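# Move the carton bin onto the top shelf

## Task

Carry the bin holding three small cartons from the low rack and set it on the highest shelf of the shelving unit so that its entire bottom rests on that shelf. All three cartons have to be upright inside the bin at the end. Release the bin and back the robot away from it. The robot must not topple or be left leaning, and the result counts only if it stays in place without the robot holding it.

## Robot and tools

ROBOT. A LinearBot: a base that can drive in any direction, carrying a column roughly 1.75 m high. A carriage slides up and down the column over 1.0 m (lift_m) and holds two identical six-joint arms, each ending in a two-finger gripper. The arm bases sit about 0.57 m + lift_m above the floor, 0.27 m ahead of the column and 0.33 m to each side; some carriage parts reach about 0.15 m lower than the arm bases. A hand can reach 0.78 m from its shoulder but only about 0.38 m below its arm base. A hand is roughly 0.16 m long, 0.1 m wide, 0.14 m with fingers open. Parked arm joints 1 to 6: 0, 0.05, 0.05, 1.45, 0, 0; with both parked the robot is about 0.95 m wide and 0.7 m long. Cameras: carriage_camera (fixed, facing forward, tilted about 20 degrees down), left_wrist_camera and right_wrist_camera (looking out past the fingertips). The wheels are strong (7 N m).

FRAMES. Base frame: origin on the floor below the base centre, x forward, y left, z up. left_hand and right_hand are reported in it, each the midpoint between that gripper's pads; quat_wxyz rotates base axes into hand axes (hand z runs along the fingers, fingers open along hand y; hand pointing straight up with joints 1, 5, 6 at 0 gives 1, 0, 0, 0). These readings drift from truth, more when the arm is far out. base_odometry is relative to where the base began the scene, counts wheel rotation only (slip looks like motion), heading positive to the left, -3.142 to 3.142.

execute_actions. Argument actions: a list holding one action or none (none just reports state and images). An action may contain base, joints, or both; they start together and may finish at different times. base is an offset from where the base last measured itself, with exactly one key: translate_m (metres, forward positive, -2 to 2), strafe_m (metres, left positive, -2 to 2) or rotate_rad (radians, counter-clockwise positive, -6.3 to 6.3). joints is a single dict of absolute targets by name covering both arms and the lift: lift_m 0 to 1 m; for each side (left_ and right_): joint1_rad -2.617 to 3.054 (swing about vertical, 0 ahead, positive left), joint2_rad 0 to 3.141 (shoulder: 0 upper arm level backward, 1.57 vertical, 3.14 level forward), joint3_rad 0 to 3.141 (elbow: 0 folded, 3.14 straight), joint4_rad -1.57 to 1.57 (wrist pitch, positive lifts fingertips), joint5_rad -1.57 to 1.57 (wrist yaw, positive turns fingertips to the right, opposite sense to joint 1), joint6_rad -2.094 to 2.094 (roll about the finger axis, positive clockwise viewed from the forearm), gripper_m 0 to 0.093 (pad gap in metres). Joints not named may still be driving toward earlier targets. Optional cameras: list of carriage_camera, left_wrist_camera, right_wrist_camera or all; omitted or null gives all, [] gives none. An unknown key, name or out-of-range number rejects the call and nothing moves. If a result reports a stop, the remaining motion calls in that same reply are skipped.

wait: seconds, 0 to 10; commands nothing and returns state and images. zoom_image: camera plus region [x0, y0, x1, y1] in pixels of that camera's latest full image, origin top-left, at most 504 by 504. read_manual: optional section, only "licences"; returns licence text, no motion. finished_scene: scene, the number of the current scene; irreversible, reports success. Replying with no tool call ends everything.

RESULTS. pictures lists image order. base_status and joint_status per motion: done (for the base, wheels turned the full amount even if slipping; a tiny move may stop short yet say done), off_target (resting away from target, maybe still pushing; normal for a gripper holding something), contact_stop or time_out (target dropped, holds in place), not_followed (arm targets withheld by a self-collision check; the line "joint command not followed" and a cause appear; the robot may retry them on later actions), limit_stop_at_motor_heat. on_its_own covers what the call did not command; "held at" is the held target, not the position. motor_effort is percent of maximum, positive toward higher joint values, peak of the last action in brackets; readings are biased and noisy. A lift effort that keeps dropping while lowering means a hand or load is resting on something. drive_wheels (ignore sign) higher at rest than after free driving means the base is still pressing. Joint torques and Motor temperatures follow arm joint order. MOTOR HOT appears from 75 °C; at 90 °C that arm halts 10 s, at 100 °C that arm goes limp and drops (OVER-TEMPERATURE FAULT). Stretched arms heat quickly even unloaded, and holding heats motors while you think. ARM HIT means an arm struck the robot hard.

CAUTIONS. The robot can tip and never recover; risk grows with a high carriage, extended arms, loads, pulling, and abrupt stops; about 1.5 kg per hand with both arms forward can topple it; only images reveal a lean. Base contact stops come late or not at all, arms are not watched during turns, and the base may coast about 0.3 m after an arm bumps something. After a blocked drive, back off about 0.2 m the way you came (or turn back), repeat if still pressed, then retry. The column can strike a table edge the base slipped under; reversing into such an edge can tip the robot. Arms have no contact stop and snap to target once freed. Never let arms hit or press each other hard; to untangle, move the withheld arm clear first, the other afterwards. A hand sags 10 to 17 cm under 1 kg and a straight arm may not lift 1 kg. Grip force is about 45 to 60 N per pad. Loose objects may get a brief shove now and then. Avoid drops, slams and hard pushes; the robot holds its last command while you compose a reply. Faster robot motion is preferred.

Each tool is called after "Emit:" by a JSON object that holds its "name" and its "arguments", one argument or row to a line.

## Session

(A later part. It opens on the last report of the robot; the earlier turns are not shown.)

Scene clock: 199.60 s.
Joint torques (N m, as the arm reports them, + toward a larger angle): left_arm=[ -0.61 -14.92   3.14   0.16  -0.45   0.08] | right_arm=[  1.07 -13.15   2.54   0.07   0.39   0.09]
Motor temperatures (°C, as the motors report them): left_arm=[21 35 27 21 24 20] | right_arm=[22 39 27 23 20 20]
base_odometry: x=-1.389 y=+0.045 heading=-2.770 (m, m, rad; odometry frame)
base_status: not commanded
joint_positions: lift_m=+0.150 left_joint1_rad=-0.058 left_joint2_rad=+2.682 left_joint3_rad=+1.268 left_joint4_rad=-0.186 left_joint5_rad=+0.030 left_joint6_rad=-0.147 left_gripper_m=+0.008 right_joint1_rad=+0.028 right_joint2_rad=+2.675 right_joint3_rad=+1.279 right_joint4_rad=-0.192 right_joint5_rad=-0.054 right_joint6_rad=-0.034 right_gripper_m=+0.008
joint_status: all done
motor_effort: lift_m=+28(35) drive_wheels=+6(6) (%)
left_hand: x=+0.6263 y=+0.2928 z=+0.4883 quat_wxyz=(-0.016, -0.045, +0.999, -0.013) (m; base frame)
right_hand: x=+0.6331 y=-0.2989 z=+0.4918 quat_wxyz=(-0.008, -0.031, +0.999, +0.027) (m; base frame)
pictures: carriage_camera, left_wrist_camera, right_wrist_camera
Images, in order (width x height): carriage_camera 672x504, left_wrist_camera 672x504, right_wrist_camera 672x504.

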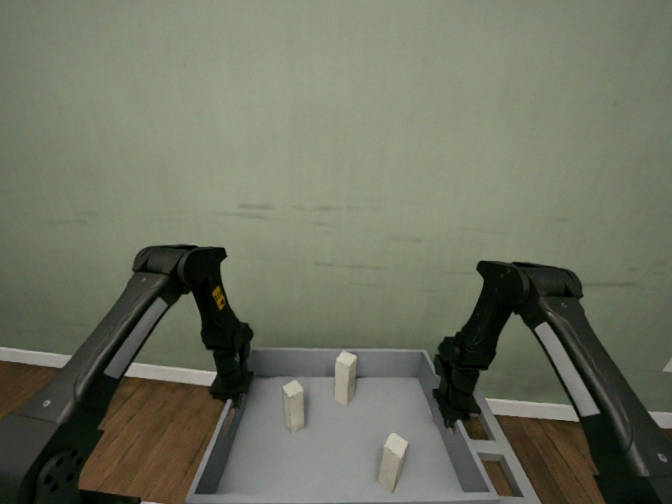

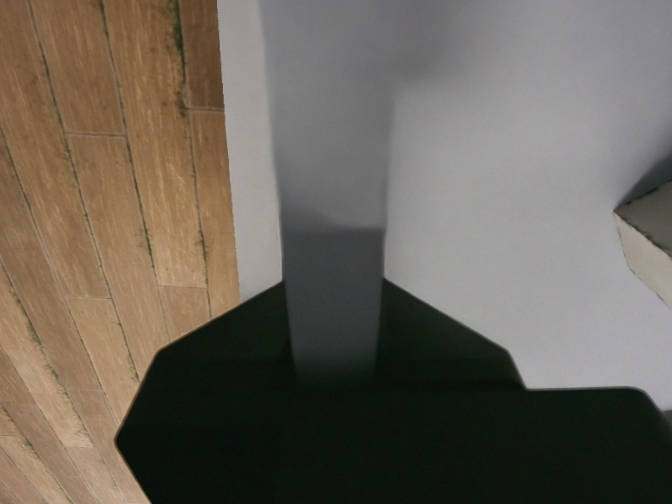

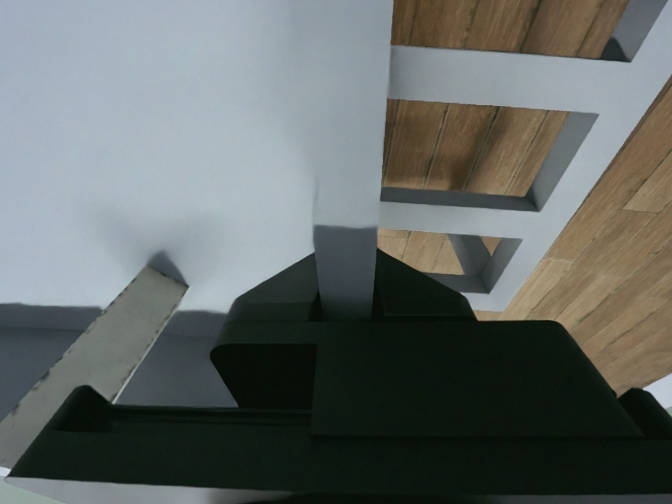

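Emit:
{"name": "execute_actions", "arguments": {
  "actions": [
    {"base": {"translate_m": -0.6}, "joints": {"left_joint4_rad": -0.175, "right_joint4_rad": -0.175}}
  ],
  "cameras": ["carriage_camera"]
}}

Emit:
{"name": "execute_actions", "arguments": {
  "actions": [
    {"base": {"rotate_rad": 3.07}}
  ],
  "cameras": ["carriage_camera"]
}}

Scene clock: 231.23 s.
Joint torques (N m, as the arm reports them, + toward a larger angle): left_arm=[ -0.55 -14.97   3.27   0.25  -0.43   0.1 ] | right_arm=[  1.08 -13.1    2.57   0.15   0.38   0.07]
Motor temperatures (°C, as the motors report them): left_arm=[21 41 27 21 24 20] | right_arm=[22 46 26 23 20 20]
base_odometry: x=-0.830 y=+0.263 heading=-2.769 (m, m, rad; odometry frame)
base_status: done
joint_positions: lift_m=+0.150 left_joint1_rad=-0.058 left_joint2_rad=+2.682 left_joint3_rad=+1.268 left_joint4_rad=-0.165 left_joint5_rad=+0.028 left_joint6_rad=-0.147 left_gripper_m=+0.008 right_joint1_rad=+0.028 right_joint2_rad=+2.675 right_joint3_rad=+1.279 right_joint4_rad=-0.170 right_joint5_rad=-0.053 right_joint6_rad=-0.034 right_gripper_m=+0.008
joint_status: all done
motor_effort: lift_m=+28(28) drive_wheels=-3(20) (%)
left_hand: x=+0.6317 y=+0.2929 z=+0.4882 quat_wxyz=(-0.005, -0.044, +0.999, -0.014) (m; base frame)
right_hand: x=+0.6385 y=-0.2988 z=+0.4917 quat_wxyz=(+0.003, -0.031, +0.999, +0.027) (m; base frame)
pictures: carriage_camera
Images, in order (width x height): carriage_camera 672x504.

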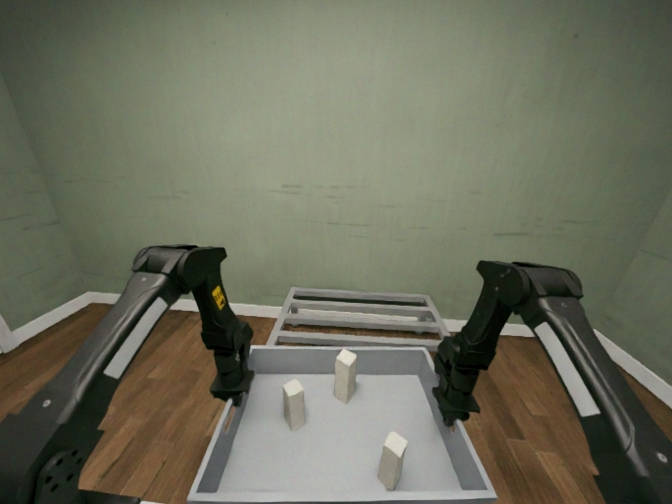

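Scene clock: 235.57 s.
Joint torques (N m, as the arm reports them, + toward a larger angle): left_arm=[ -0.94 -15.     3.25   0.15  -0.41   0.07] | right_arm=[  0.84 -13.08   2.62   0.1    0.39   0.05]
Motor temperatures (°C, as the motors report them): left_arm=[21 41 27 21 24 20] | right_arm=[22 47 26 23 20 20]
base_odometry: x=-0.830 y=+0.263 heading=+0.300 (m, m, rad; odometry frame)
base_status: done
joint_positions: lift_m=+0.150 left_joint1_rad=-0.054 left_joint2_rad=+2.682 left_joint3_rad=+1.268 left_joint4_rad=-0.155 left_joint5_rad=+0.028 left_joint6_rad=-0.143 left_gripper_m=+0.008 right_joint1_rad=+0.030 right_joint2_rad=+2.675 right_joint3_rad=+1.279 right_joint4_rad=-0.160 right_joint5_rad=-0.053 right_joint6_rad=-0.032 right_gripper_m=+0.008
joint_status: not commanded
motor_effort: lift_m=+28(28) drive_wheels=+14(37) (%)
left_hand: x=+0.6342 y=+0.2940 z=+0.4882 quat_wxyz=(+0.000, -0.045, +0.999, -0.014) (m; base frame)
right_hand: x=+0.6409 y=-0.2979 z=+0.4917 quat_wxyz=(+0.008, -0.031, +0.999, +0.027) (m; base frame)
pictures: carriage_camera
Images, in order (width x height): carriage_camera 672x504.

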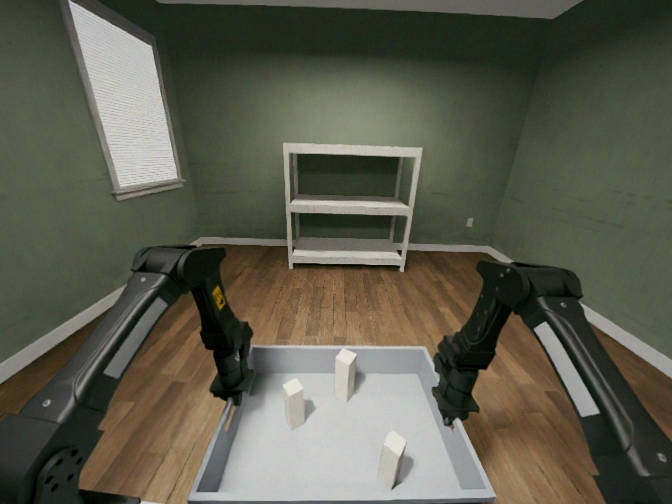

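Emit:
{"name": "execute_actions", "arguments": {
  "actions": [
    {"base": {"translate_m": 1.5}, "joints": {"lift_m": 0.6}}
  ],
  "cameras": ["carriage_camera"]
}}

Emit:
{"name": "execute_actions", "arguments": {
  "actions": [
    {"joints": {"lift_m": 1.0}}
  ]
}}

Scene clock: 243.97 s.
Joint torques (N m, as the arm reports them, + toward a larger angle): left_arm=[ -0.84 -15.04   3.09   0.2   -0.43   0.04] | right_arm=[  0.85 -13.29   2.77   0.14   0.4    0.04]
Motor temperatures (°C, as the motors report them): left_arm=[21 42 27 21 24 20] | right_arm=[22 48 26 23 20 20]
base_odometry: x=+0.602 y=+0.709 heading=+0.301 (m, m, rad; odometry frame)
base_status: done
joint_positions: lift_m=+0.600 left_joint1_rad=-0.054 left_joint2_rad=+2.684 left_joint3_rad=+1.268 left_joint4_rad=-0.161 left_joint5_rad=+0.030 left_joint6_rad=-0.144 left_gripper_m=+0.008 right_joint1_rad=+0.030 right_joint2_rad=+2.676 right_joint3_rad=+1.278 right_joint4_rad=-0.167 right_joint5_rad=-0.053 right_joint6_rad=-0.032 right_gripper_m=+0.008
joint_status: all done
motor_effort: lift_m=+28(39) drive_wheels=-9(32) (%)
left_hand: x=+0.6319 y=+0.2938 z=+0.9375 quat_wxyz=(-0.004, -0.045, +0.999, -0.015) (m; base frame)
right_hand: x=+0.6384 y=-0.2980 z=+0.9413 quat_wxyz=(+0.003, -0.031, +0.999, +0.027) (m; base frame)
pictures: carriage_camera
Images, in order (width x height): carriage_camera 672x504.

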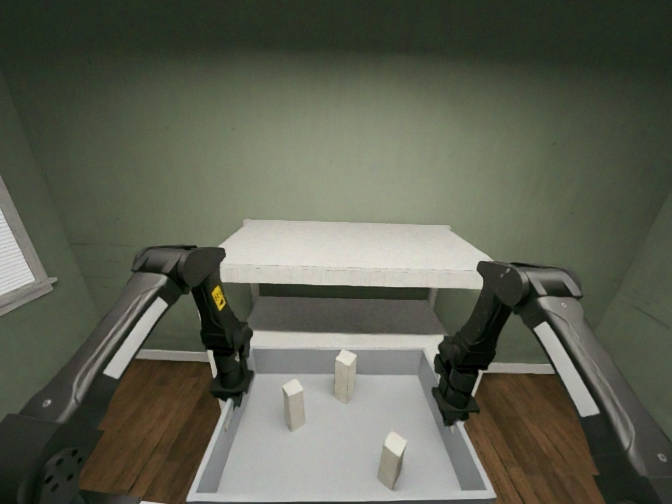

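Scene clock: 246.10 s.
Joint torques (N m, as the arm reports them, + toward a larger angle): left_arm=[ -0.84 -14.89   3.2    0.22  -0.42   0.04] | right_arm=[  0.91 -13.01   2.7    0.16   0.4    0.04]
Motor temperatures (°C, as the motors report them): left_arm=[21 42 27 21 24 20] | right_arm=[22 48 26 23 20 20]
base_odometry: x=+0.602 y=+0.709 heading=+0.301 (m, m, rad; odometry frame)
base_status: not commanded
joint_positions: lift_m=+1.000 left_joint1_rad=-0.054 left_joint2_rad=+2.682 left_joint3_rad=+1.268 left_joint4_rad=-0.164 left_joint5_rad=+0.030 left_joint6_rad=-0.143 left_gripper_m=+0.008 right_joint1_rad=+0.030 right_joint2_rad=+2.675 right_joint3_rad=+1.278 right_joint4_rad=-0.168 right_joint5_rad=-0.053 right_joint6_rad=-0.032 right_gripper_m=+0.008
joint_status: all done
motor_effort: lift_m=+28(36) drive_wheels=-8(9) (%)
left_hand: x=+0.6319 y=+0.2939 z=+1.3380 quat_wxyz=(-0.005, -0.045, +0.999, -0.014) (m; base frame)
right_hand: x=+0.6384 y=-0.2980 z=+1.3415 quat_wxyz=(+0.003, -0.031, +0.999, +0.027) (m; base frame)
pictures: carriage_camera, left_wrist_camera, right_wrist_camera
Images, in order (width x height): carriage_camera 672x504, left_wrist_camera 672x504, right_wrist_camera 672x504.

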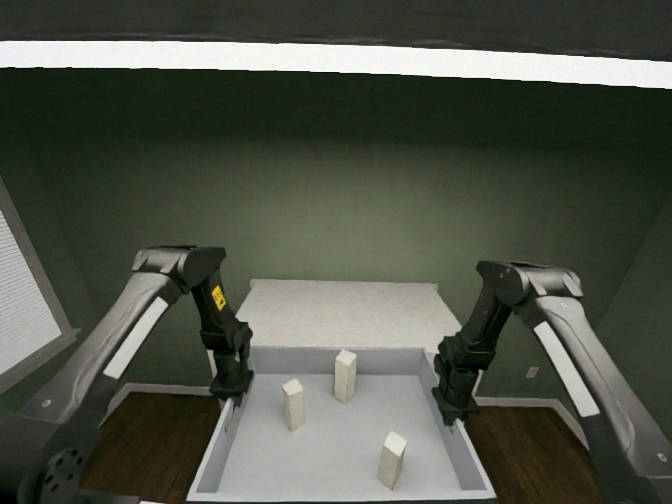

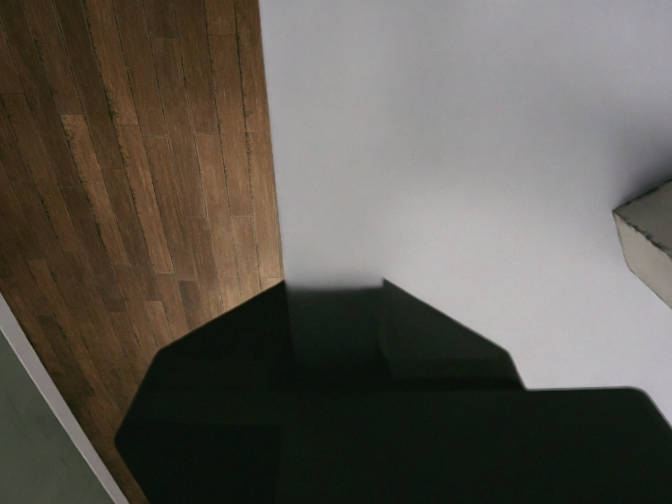

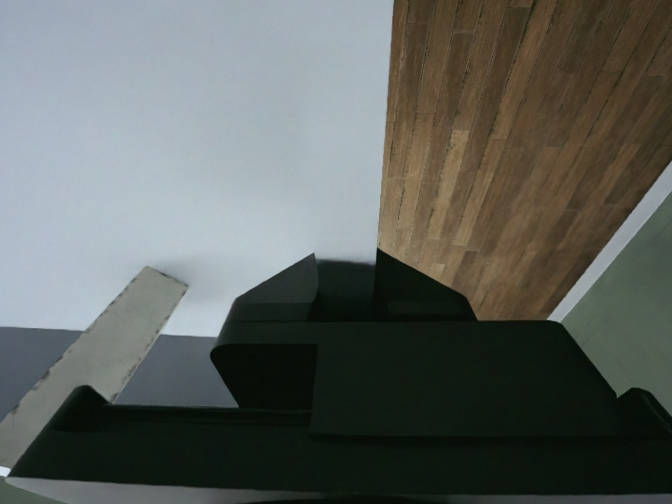

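Emit:
{"name": "execute_actions", "arguments": {
  "actions": [
    {"base": {"translate_m": 0.45}}
  ]
}}

Scene clock: 271.17 s.
Joint torques (N m, as the arm reports them, + toward a larger angle): left_arm=[ -0.74 -15.05   3.14   0.21  -0.43   0.04] | right_arm=[  0.91 -13.14   2.7    0.12   0.39   0.04]
Motor temperatures (°C, as the motors report them): left_arm=[21 45 27 21 24 20] | right_arm=[22 51 26 23 20 20]
base_odometry: x=+1.031 y=+0.844 heading=+0.303 (m, m, rad; odometry frame)
base_status: done
joint_positions: lift_m=+1.000 left_joint1_rad=-0.055 left_joint2_rad=+2.682 left_joint3_rad=+1.268 left_joint4_rad=-0.159 left_joint5_rad=+0.029 left_joint6_rad=-0.144 left_gripper_m=+0.008 right_joint1_rad=+0.030 right_joint2_rad=+2.675 right_joint3_rad=+1.278 right_joint4_rad=-0.164 right_joint5_rad=-0.054 right_joint6_rad=-0.032 right_gripper_m=+0.008
joint_status: not commanded
motor_effort: lift_m=+28(28) drive_wheels=-8(25) (%)
left_hand: x=+0.6330 y=+0.2937 z=+1.3380 quat_wxyz=(-0.002, -0.045, +0.999, -0.014) (m; base frame)
right_hand: x=+0.6395 y=-0.2980 z=+1.3416 quat_wxyz=(+0.005, -0.031, +0.999, +0.027) (m; base frame)
pictures: carriage_camera, left_wrist_camera, right_wrist_camera
Images, in order (width x height): carriage_camera 672x504, left_wrist_camera 672x504, right_wrist_camera 672x504.

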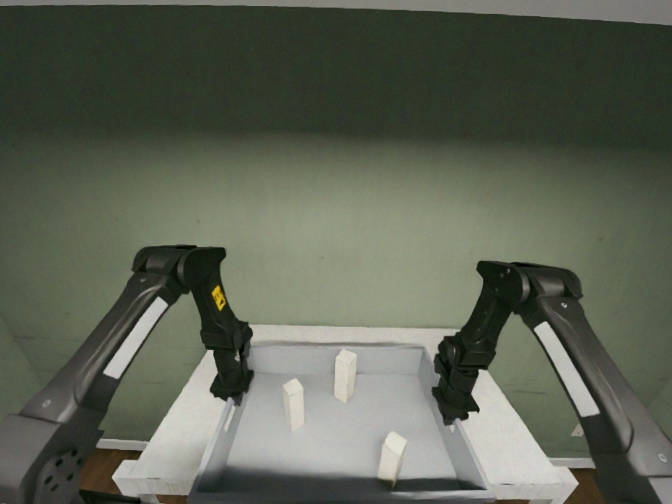

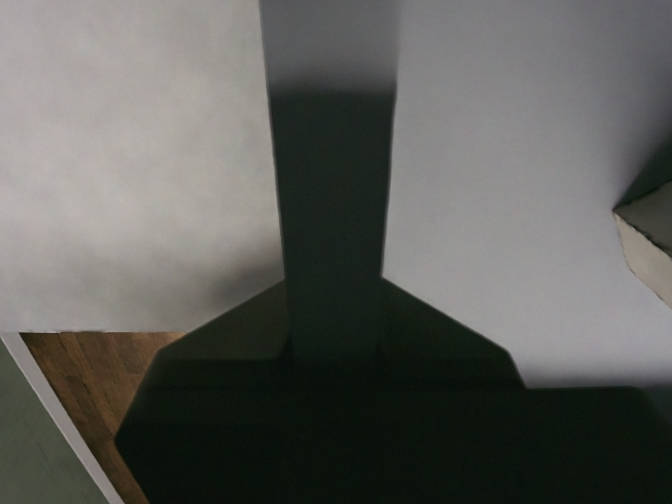

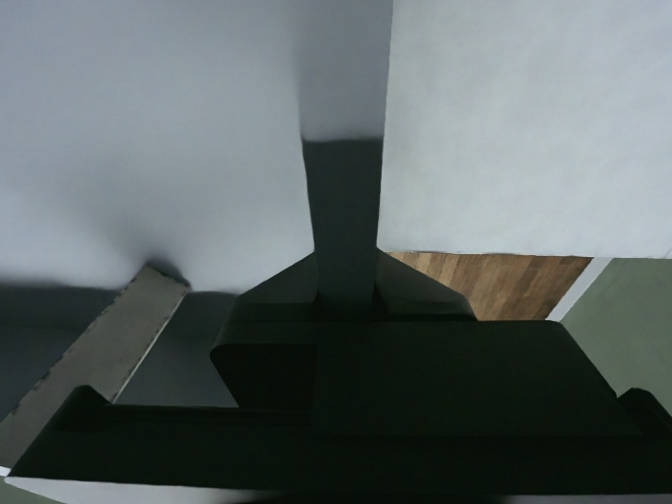

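Emit:
{"name": "execute_actions", "arguments": {
  "actions": [
    {"base": {"translate_m": 0.19}}
  ]
}}

Scene clock: 279.90 s.
Joint torques (N m, as the arm reports them, + toward a larger angle): left_arm=[ -0.73 -14.94   3.3    0.19  -0.42   0.03] | right_arm=[  0.88 -13.19   2.77   0.14   0.4    0.03]
Motor temperatures (°C, as the motors report them): left_arm=[21 45 27 21 24 20] | right_arm=[22 52 26 23 20 20]
base_odometry: x=+1.212 y=+0.901 heading=+0.304 (m, m, rad; odometry frame)
base_status: done
joint_positions: lift_m=+1.000 left_joint1_rad=-0.055 left_joint2_rad=+2.682 left_joint3_rad=+1.268 left_joint4_rad=-0.160 left_joint5_rad=+0.029 left_joint6_rad=-0.144 left_gripper_m=+0.008 right_joint1_rad=+0.029 right_joint2_rad=+2.675 right_joint3_rad=+1.278 right_joint4_rad=-0.165 right_joint5_rad=-0.054 right_joint6_rad=-0.032 right_gripper_m=+0.008
joint_status: not commanded
motor_effort: lift_m=+28(28) drive_wheels=-7(20) (%)
left_hand: x=+0.6327 y=+0.2936 z=+1.3380 quat_wxyz=(-0.003, -0.044, +0.999, -0.014) (m; base frame)
right_hand: x=+0.6392 y=-0.2982 z=+1.3416 quat_wxyz=(+0.005, -0.031, +0.999, +0.027) (m; base frame)
pictures: carriage_camera, left_wrist_camera, right_wrist_camera
Images, in order (width x height): carriage_camera 672x504, left_wrist_camera 672x504, right_wrist_camera 672x504.

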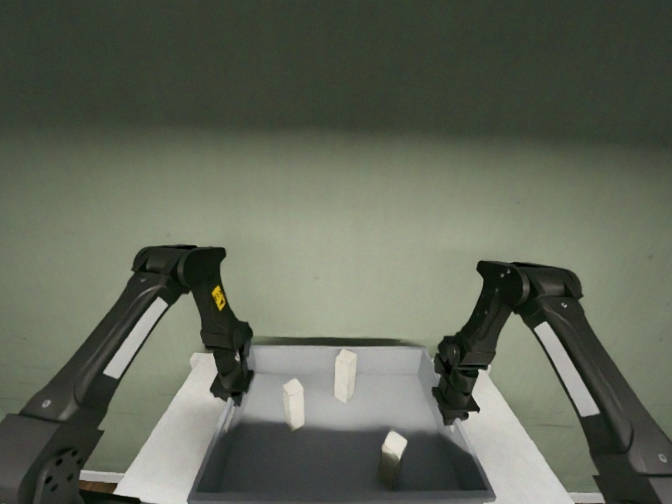

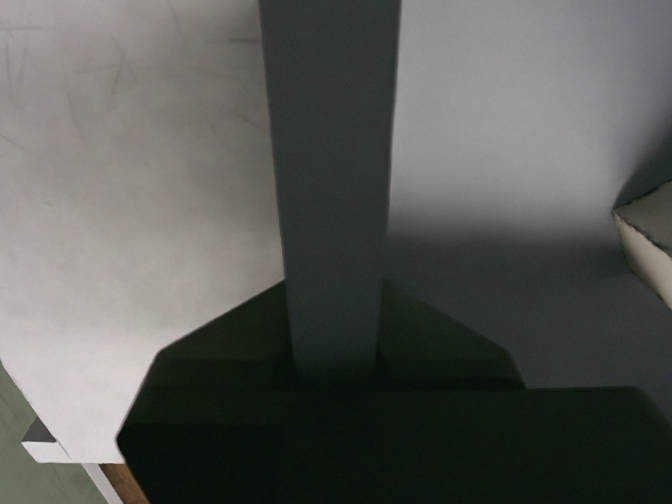

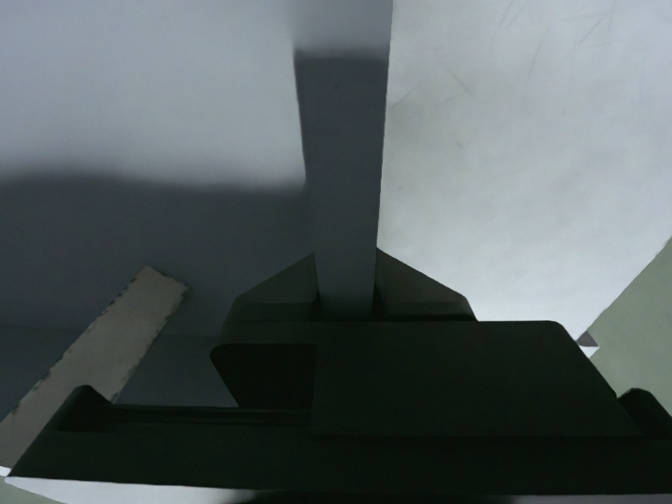

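Emit:
{"name": "execute_actions", "arguments": {
  "actions": [
    {"joints": {"lift_m": 0.95}}
  ],
  "cameras": ["right_wrist_camera"]
}}

Scene clock: 283.90 s.
Joint torques (N m, as the arm reports them, + toward a larger angle): left_arm=[ -0.72 -15.32   3.16   0.19  -0.42   0.05] | right_arm=[  1.05 -13.39   2.72   0.13   0.37   0.07]
Motor temperatures (°C, as the motors report them): left_arm=[21 46 27 21 24 20] | right_arm=[22 53 26 23 20 20]
base_odometry: x=+1.212 y=+0.901 heading=+0.304 (m, m, rad; odometry frame)
base_status: not commanded
joint_positions: lift_m=+0.950 left_joint1_rad=-0.055 left_joint2_rad=+2.686 left_joint3_rad=+1.268 left_joint4_rad=-0.161 left_joint5_rad=+0.029 left_joint6_rad=-0.144 left_gripper_m=+0.008 right_joint1_rad=+0.029 right_joint2_rad=+2.679 right_joint3_rad=+1.278 right_joint4_rad=-0.164 right_joint5_rad=-0.054 right_joint6_rad=-0.032 right_gripper_m=+0.008
joint_status: all done
motor_effort: lift_m=+24(25) drive_wheels=+9(7) (%)
left_hand: x=+0.6311 y=+0.2937 z=+1.2872 quat_wxyz=(-0.005, -0.044, +0.999, -0.014) (m; base frame)
right_hand: x=+0.6378 y=-0.2981 z=+1.2907 quat_wxyz=(+0.003, -0.031, +0.999, +0.027) (m; base frame)
pictures: right_wrist_camera
Images, in order (width x height): right_wrist_camera 672x504.

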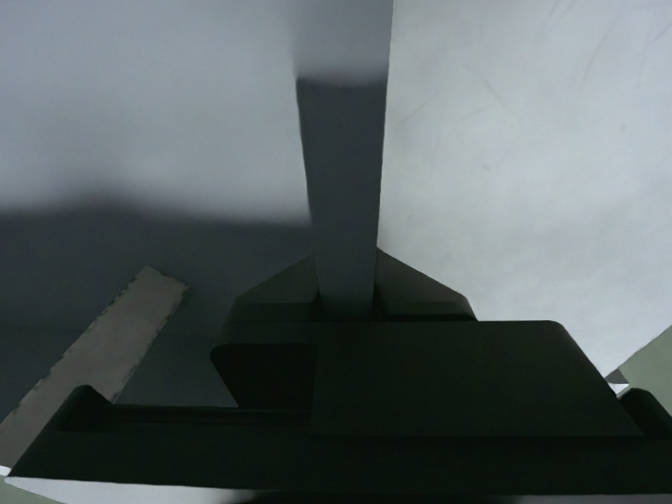

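Emit:
{"name": "execute_actions", "arguments": {
  "actions": [
    {"joints": {"lift_m": 0.925}}
  ],
  "cameras": ["right_wrist_camera"]
}}

Scene clock: 286.70 s.
Joint torques (N m, as the arm reports them, + toward a larger angle): left_arm=[ -0.75 -10.23   3.65   0.92  -0.41   0.04] | right_arm=[ 0.97 -8.76  3.05  0.85  0.39  0.  ]
Motor temperatures (°C, as the motors report them): left_arm=[21 46 27 21 24 20] | right_arm=[22 53 26 23 20 20]
base_odometry: x=+1.212 y=+0.901 heading=+0.304 (m, m, rad; odometry frame)
base_status: not commanded
joint_positions: lift_m=+0.926 left_joint1_rad=-0.055 left_joint2_rad=+2.620 left_joint3_rad=+1.268 left_joint4_rad=-0.230 left_joint5_rad=+0.028 left_joint6_rad=-0.143 left_gripper_m=+0.008 right_joint1_rad=+0.029 right_joint2_rad=+2.615 right_joint3_rad=+1.278 right_joint4_rad=-0.232 right_joint5_rad=-0.054 right_joint6_rad=-0.032 right_gripper_m=+0.008
joint_status: all done
motor_effort: lift_m=+18(20) drive_wheels=+10(11) (%)
left_hand: x=+0.6373 y=+0.2936 z=+1.2850 quat_wxyz=(-0.007, -0.044, +0.999, -0.013) (m; base frame)
right_hand: x=+0.6432 y=-0.2981 z=+1.2880 quat_wxyz=(+0.001, -0.030, +0.999, +0.027) (m; base frame)
pictures: right_wrist_camera
Images, in order (width x height): right_wrist_camera 672x504.

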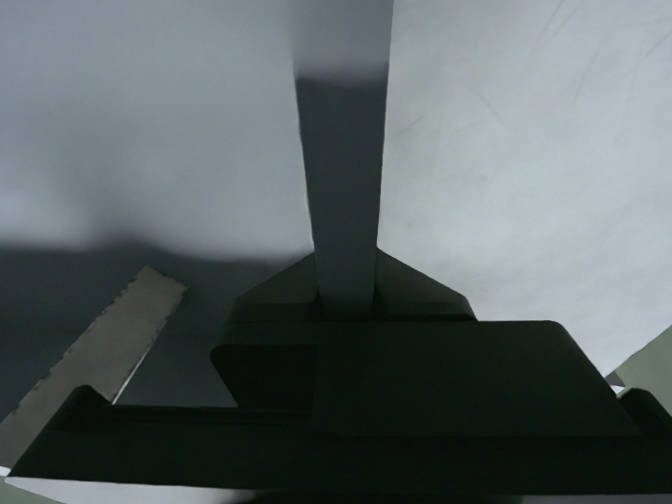

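Emit:
{"name": "execute_actions", "arguments": {
  "actions": [
    {"joints": {"lift_m": 0.937}}
  ],
  "cameras": []
}}

Emit:
{"name": "execute_actions", "arguments": {
  "actions": [
    {"joints": {"left_gripper_m": 0.07, "right_gripper_m": 0.07}}
  ],
  "cameras": []
}}

Emit:
{"name": "execute_actions", "arguments": {
  "actions": [
    {"joints": {"lift_m": 1.0, "left_joint2_rad": 2.40, "left_joint3_rad": 1.20, "left_joint4_rad": -0.37, "right_joint2_rad": 2.40, "right_joint3_rad": 1.20, "right_joint4_rad": -0.37}}
  ]
}}

Scene clock: 292.07 s.
Joint torques (N m, as the arm reports them, + toward a larger angle): left_arm=[ -0.73 -12.17   3.32   0.62  -0.4    0.05] | right_arm=[  0.95 -10.58   2.88   0.49   0.39   0.04]
Motor temperatures (°C, as the motors report them): left_arm=[21 44 27 21 24 20] | right_arm=[22 52 26 24 20 20]
base_odometry: x=+1.212 y=+0.901 heading=+0.304 (m, m, rad; odometry frame)
base_status: not commanded
joint_positions: lift_m=+0.937 left_joint1_rad=-0.055 left_joint2_rad=+2.647 left_joint3_rad=+1.268 left_joint4_rad=-0.199 left_joint5_rad=+0.028 left_joint6_rad=-0.143 left_gripper_m=+0.008 right_joint1_rad=+0.029 right_joint2_rad=+2.641 right_joint3_rad=+1.278 right_joint4_rad=-0.201 right_joint5_rad=-0.054 right_joint6_rad=-0.032 right_gripper_m=+0.008
joint_status: all done
motor_effort: lift_m=+28(32) drive_wheels=+9(11) (%)
left_hand: x=+0.6359 y=+0.2936 z=+1.2869 quat_wxyz=(-0.004, -0.044, +0.999, -0.013) (m; base frame)
right_hand: x=+0.6422 y=-0.2981 z=+1.2900 quat_wxyz=(+0.003, -0.031, +0.999, +0.027) (m; base frame)
pictures: none
No camera images: the call's "cameras" was empty. Leave "cameras" out to get every camera's image.

Scene clock: 292.73 s.
Joint torques (N m, as the arm reports them, + toward a larger angle): left_arm=[ -0.26 -12.32   3.44   0.54  -0.2    0.04] | right_arm=[  0.54 -10.7    3.     0.35   0.03   0.04]
Motor temperatures (°C, as the motors report them): left_arm=[21 44 27 21 24 20] | right_arm=[22 52 26 24 20 20]
base_odometry: x=+1.212 y=+0.901 heading=+0.304 (m, m, rad; odometry frame)
base_status: not commanded
joint_positions: lift_m=+0.937 left_joint1_rad=-0.062 left_joint2_rad=+2.647 left_joint3_rad=+1.268 left_joint4_rad=-0.188 left_joint5_rad=+0.008 left_joint6_rad=-0.143 left_gripper_m=+0.070 right_joint1_rad=+0.033 right_joint2_rad=+2.641 right_joint3_rad=+1.278 right_joint4_rad=-0.183 right_joint5_rad=-0.013 right_joint6_rad=-0.032 right_gripper_m=+0.070
joint_status: all done
motor_effort: lift_m=+28(28) drive_wheels=+9(9) (%)
left_hand: x=+0.6384 y=+0.2944 z=+1.2869 quat_wxyz=(+0.002, -0.041, +0.999, -0.004) (m; base frame)
right_hand: x=+0.6465 y=-0.3036 z=+1.2899 quat_wxyz=(+0.012, -0.033, +0.999, +0.007) (m; base frame)
pictures: none
No camera images: the call's "cameras" was empty. Leave "cameras" out to get every camera's image.

Scene clock: 293.70 s.
Joint torques (N m, as the arm reports them, + toward a larger angle): left_arm=[ -0.28 -11.32   3.23   0.39  -0.23   0.04] | right_arm=[ 0.73 -9.55  3.68  0.23  0.01  0.04]
Motor temperatures (°C, as the motors report them): left_arm=[21 44 27 21 24 20] | right_arm=[22 52 26 24 20 20]
base_odometry: x=+1.212 y=+0.901 heading=+0.304 (m, m, rad; odometry frame)
base_status: not commanded
joint_positions: lift_m=+1.000 left_joint1_rad=-0.062 left_joint2_rad=+2.393 left_joint3_rad=+1.206 left_joint4_rad=-0.363 left_joint5_rad=+0.007 left_joint6_rad=-0.143 left_gripper_m=+0.070 right_joint1_rad=+0.033 right_joint2_rad=+2.386 right_joint3_rad=+1.203 right_joint4_rad=-0.363 right_joint5_rad=-0.012 right_joint6_rad=-0.032 right_gripper_m=+0.070
joint_status: all done
motor_effort: lift_m=+25(33) drive_wheels=-7(10) (%)
left_hand: x=+0.6450 y=+0.2942 z=+1.4287 quat_wxyz=(+0.010, -0.041, +0.999, -0.005) (m; base frame)
right_hand: x=+0.6462 y=-0.3038 z=+1.4308 quat_wxyz=(+0.012, -0.033, +0.999, +0.006) (m; base frame)
pictures: carriage_camera, left_wrist_camera, right_wrist_camera
Images, in order (width x height): carriage_camera 672x504, left_wrist_camera 672x504, right_wrist_camera 672x504.

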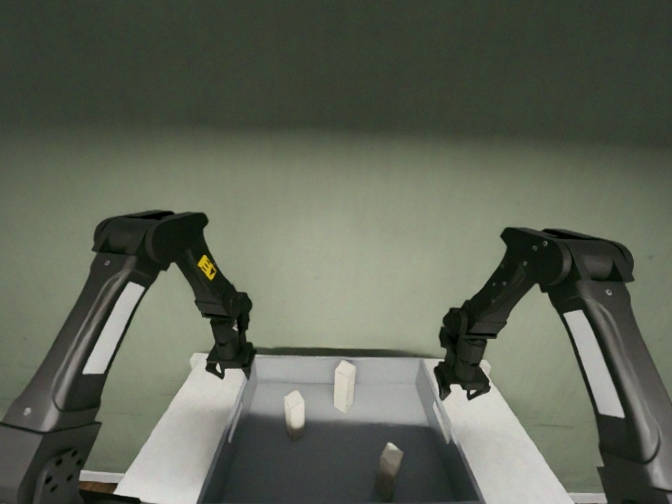

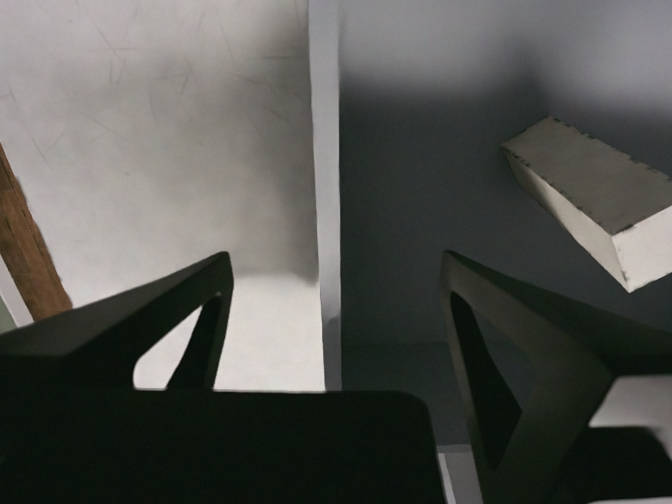

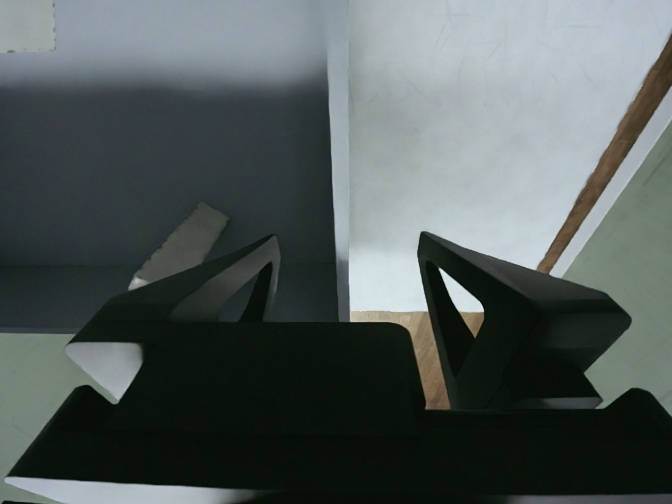

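Emit:
{"name": "execute_actions", "arguments": {
  "actions": [
    {"base": {"translate_m": -0.6}, "joints": {"left_joint1_rad": 0, "left_joint2_rad": 0.05, "left_joint3_rad": 0.05, "left_joint4_rad": 1.45, "left_joint5_rad": 0, "left_joint6_rad": 0, "right_joint1_rad": 0, "right_joint2_rad": 0.05, "right_joint3_rad": 0.05, "right_joint4_rad": 1.45, "right_joint5_rad": 0, "right_joint6_rad": 0, "left_gripper_m": 0.093, "right_gripper_m": 0.093}}
  ],
  "cameras": ["carriage_camera"]
}}

Scene clock: 301.63 s.
Joint torques (N m, as the arm reports them, + toward a larger angle): left_arm=[ 0.03  4.11  3.48 -0.43 -0.2   0.07] | right_arm=[ 0.16  3.26  4.24 -0.32 -0.03  0.06]
Motor temperatures (°C, as the motors report them): left_arm=[21 42 27 21 24 20] | right_arm=[22 50 26 24 20 20]
base_odometry: x=+0.640 y=+0.722 heading=+0.304 (m, m, rad; odometry frame)
base_status: done
joint_positions: lift_m=+1.000 left_joint1_rad=+0.003 left_joint2_rad=+0.058 left_joint3_rad=+0.074 left_joint4_rad=+1.457 left_joint5_rad=+0.003 left_joint6_rad=-0.006 left_gripper_m=+0.093 right_joint1_rad=-0.001 right_joint2_rad=+0.062 right_joint3_rad=+0.069 right_joint4_rad=+1.455 right_joint5_rad=-0.008 right_joint6_rad=-0.004 right_gripper_m=+0.093
joint_status: all done
motor_effort: lift_m=+25(25) drive_wheels=+0(21) (%)
left_hand: x=+0.3044 y=+0.3176 z=+2.0236 quat_wxyz=(+0.999, +0.001, +0.049, -0.001) (m; base frame)
right_hand: x=+0.3080 y=-0.3167 z=+2.0222 quat_wxyz=(+0.999, -0.004, +0.054, -0.002) (m; base frame)
pictures: carriage_camera
Images, in order (width x height): carriage_camera 672x504.

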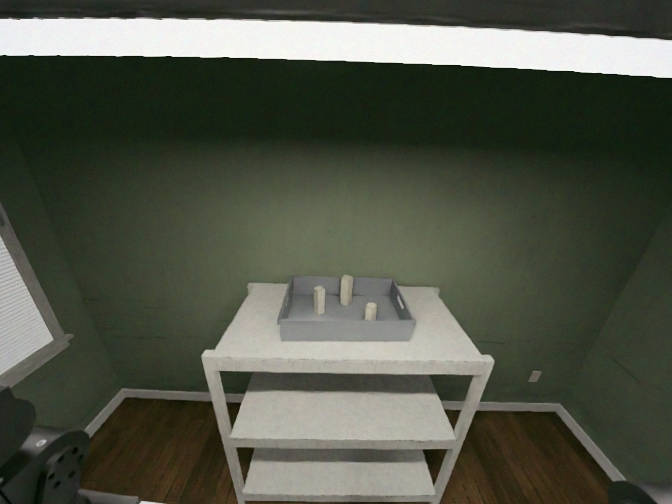

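The bin is fully on the top shelf and all three cartons are still standing, so I'm ending scene 1.

Emit:
{"name": "finished_scene", "arguments": {
  "scene": 1
}}

The scene is finished: the task was done.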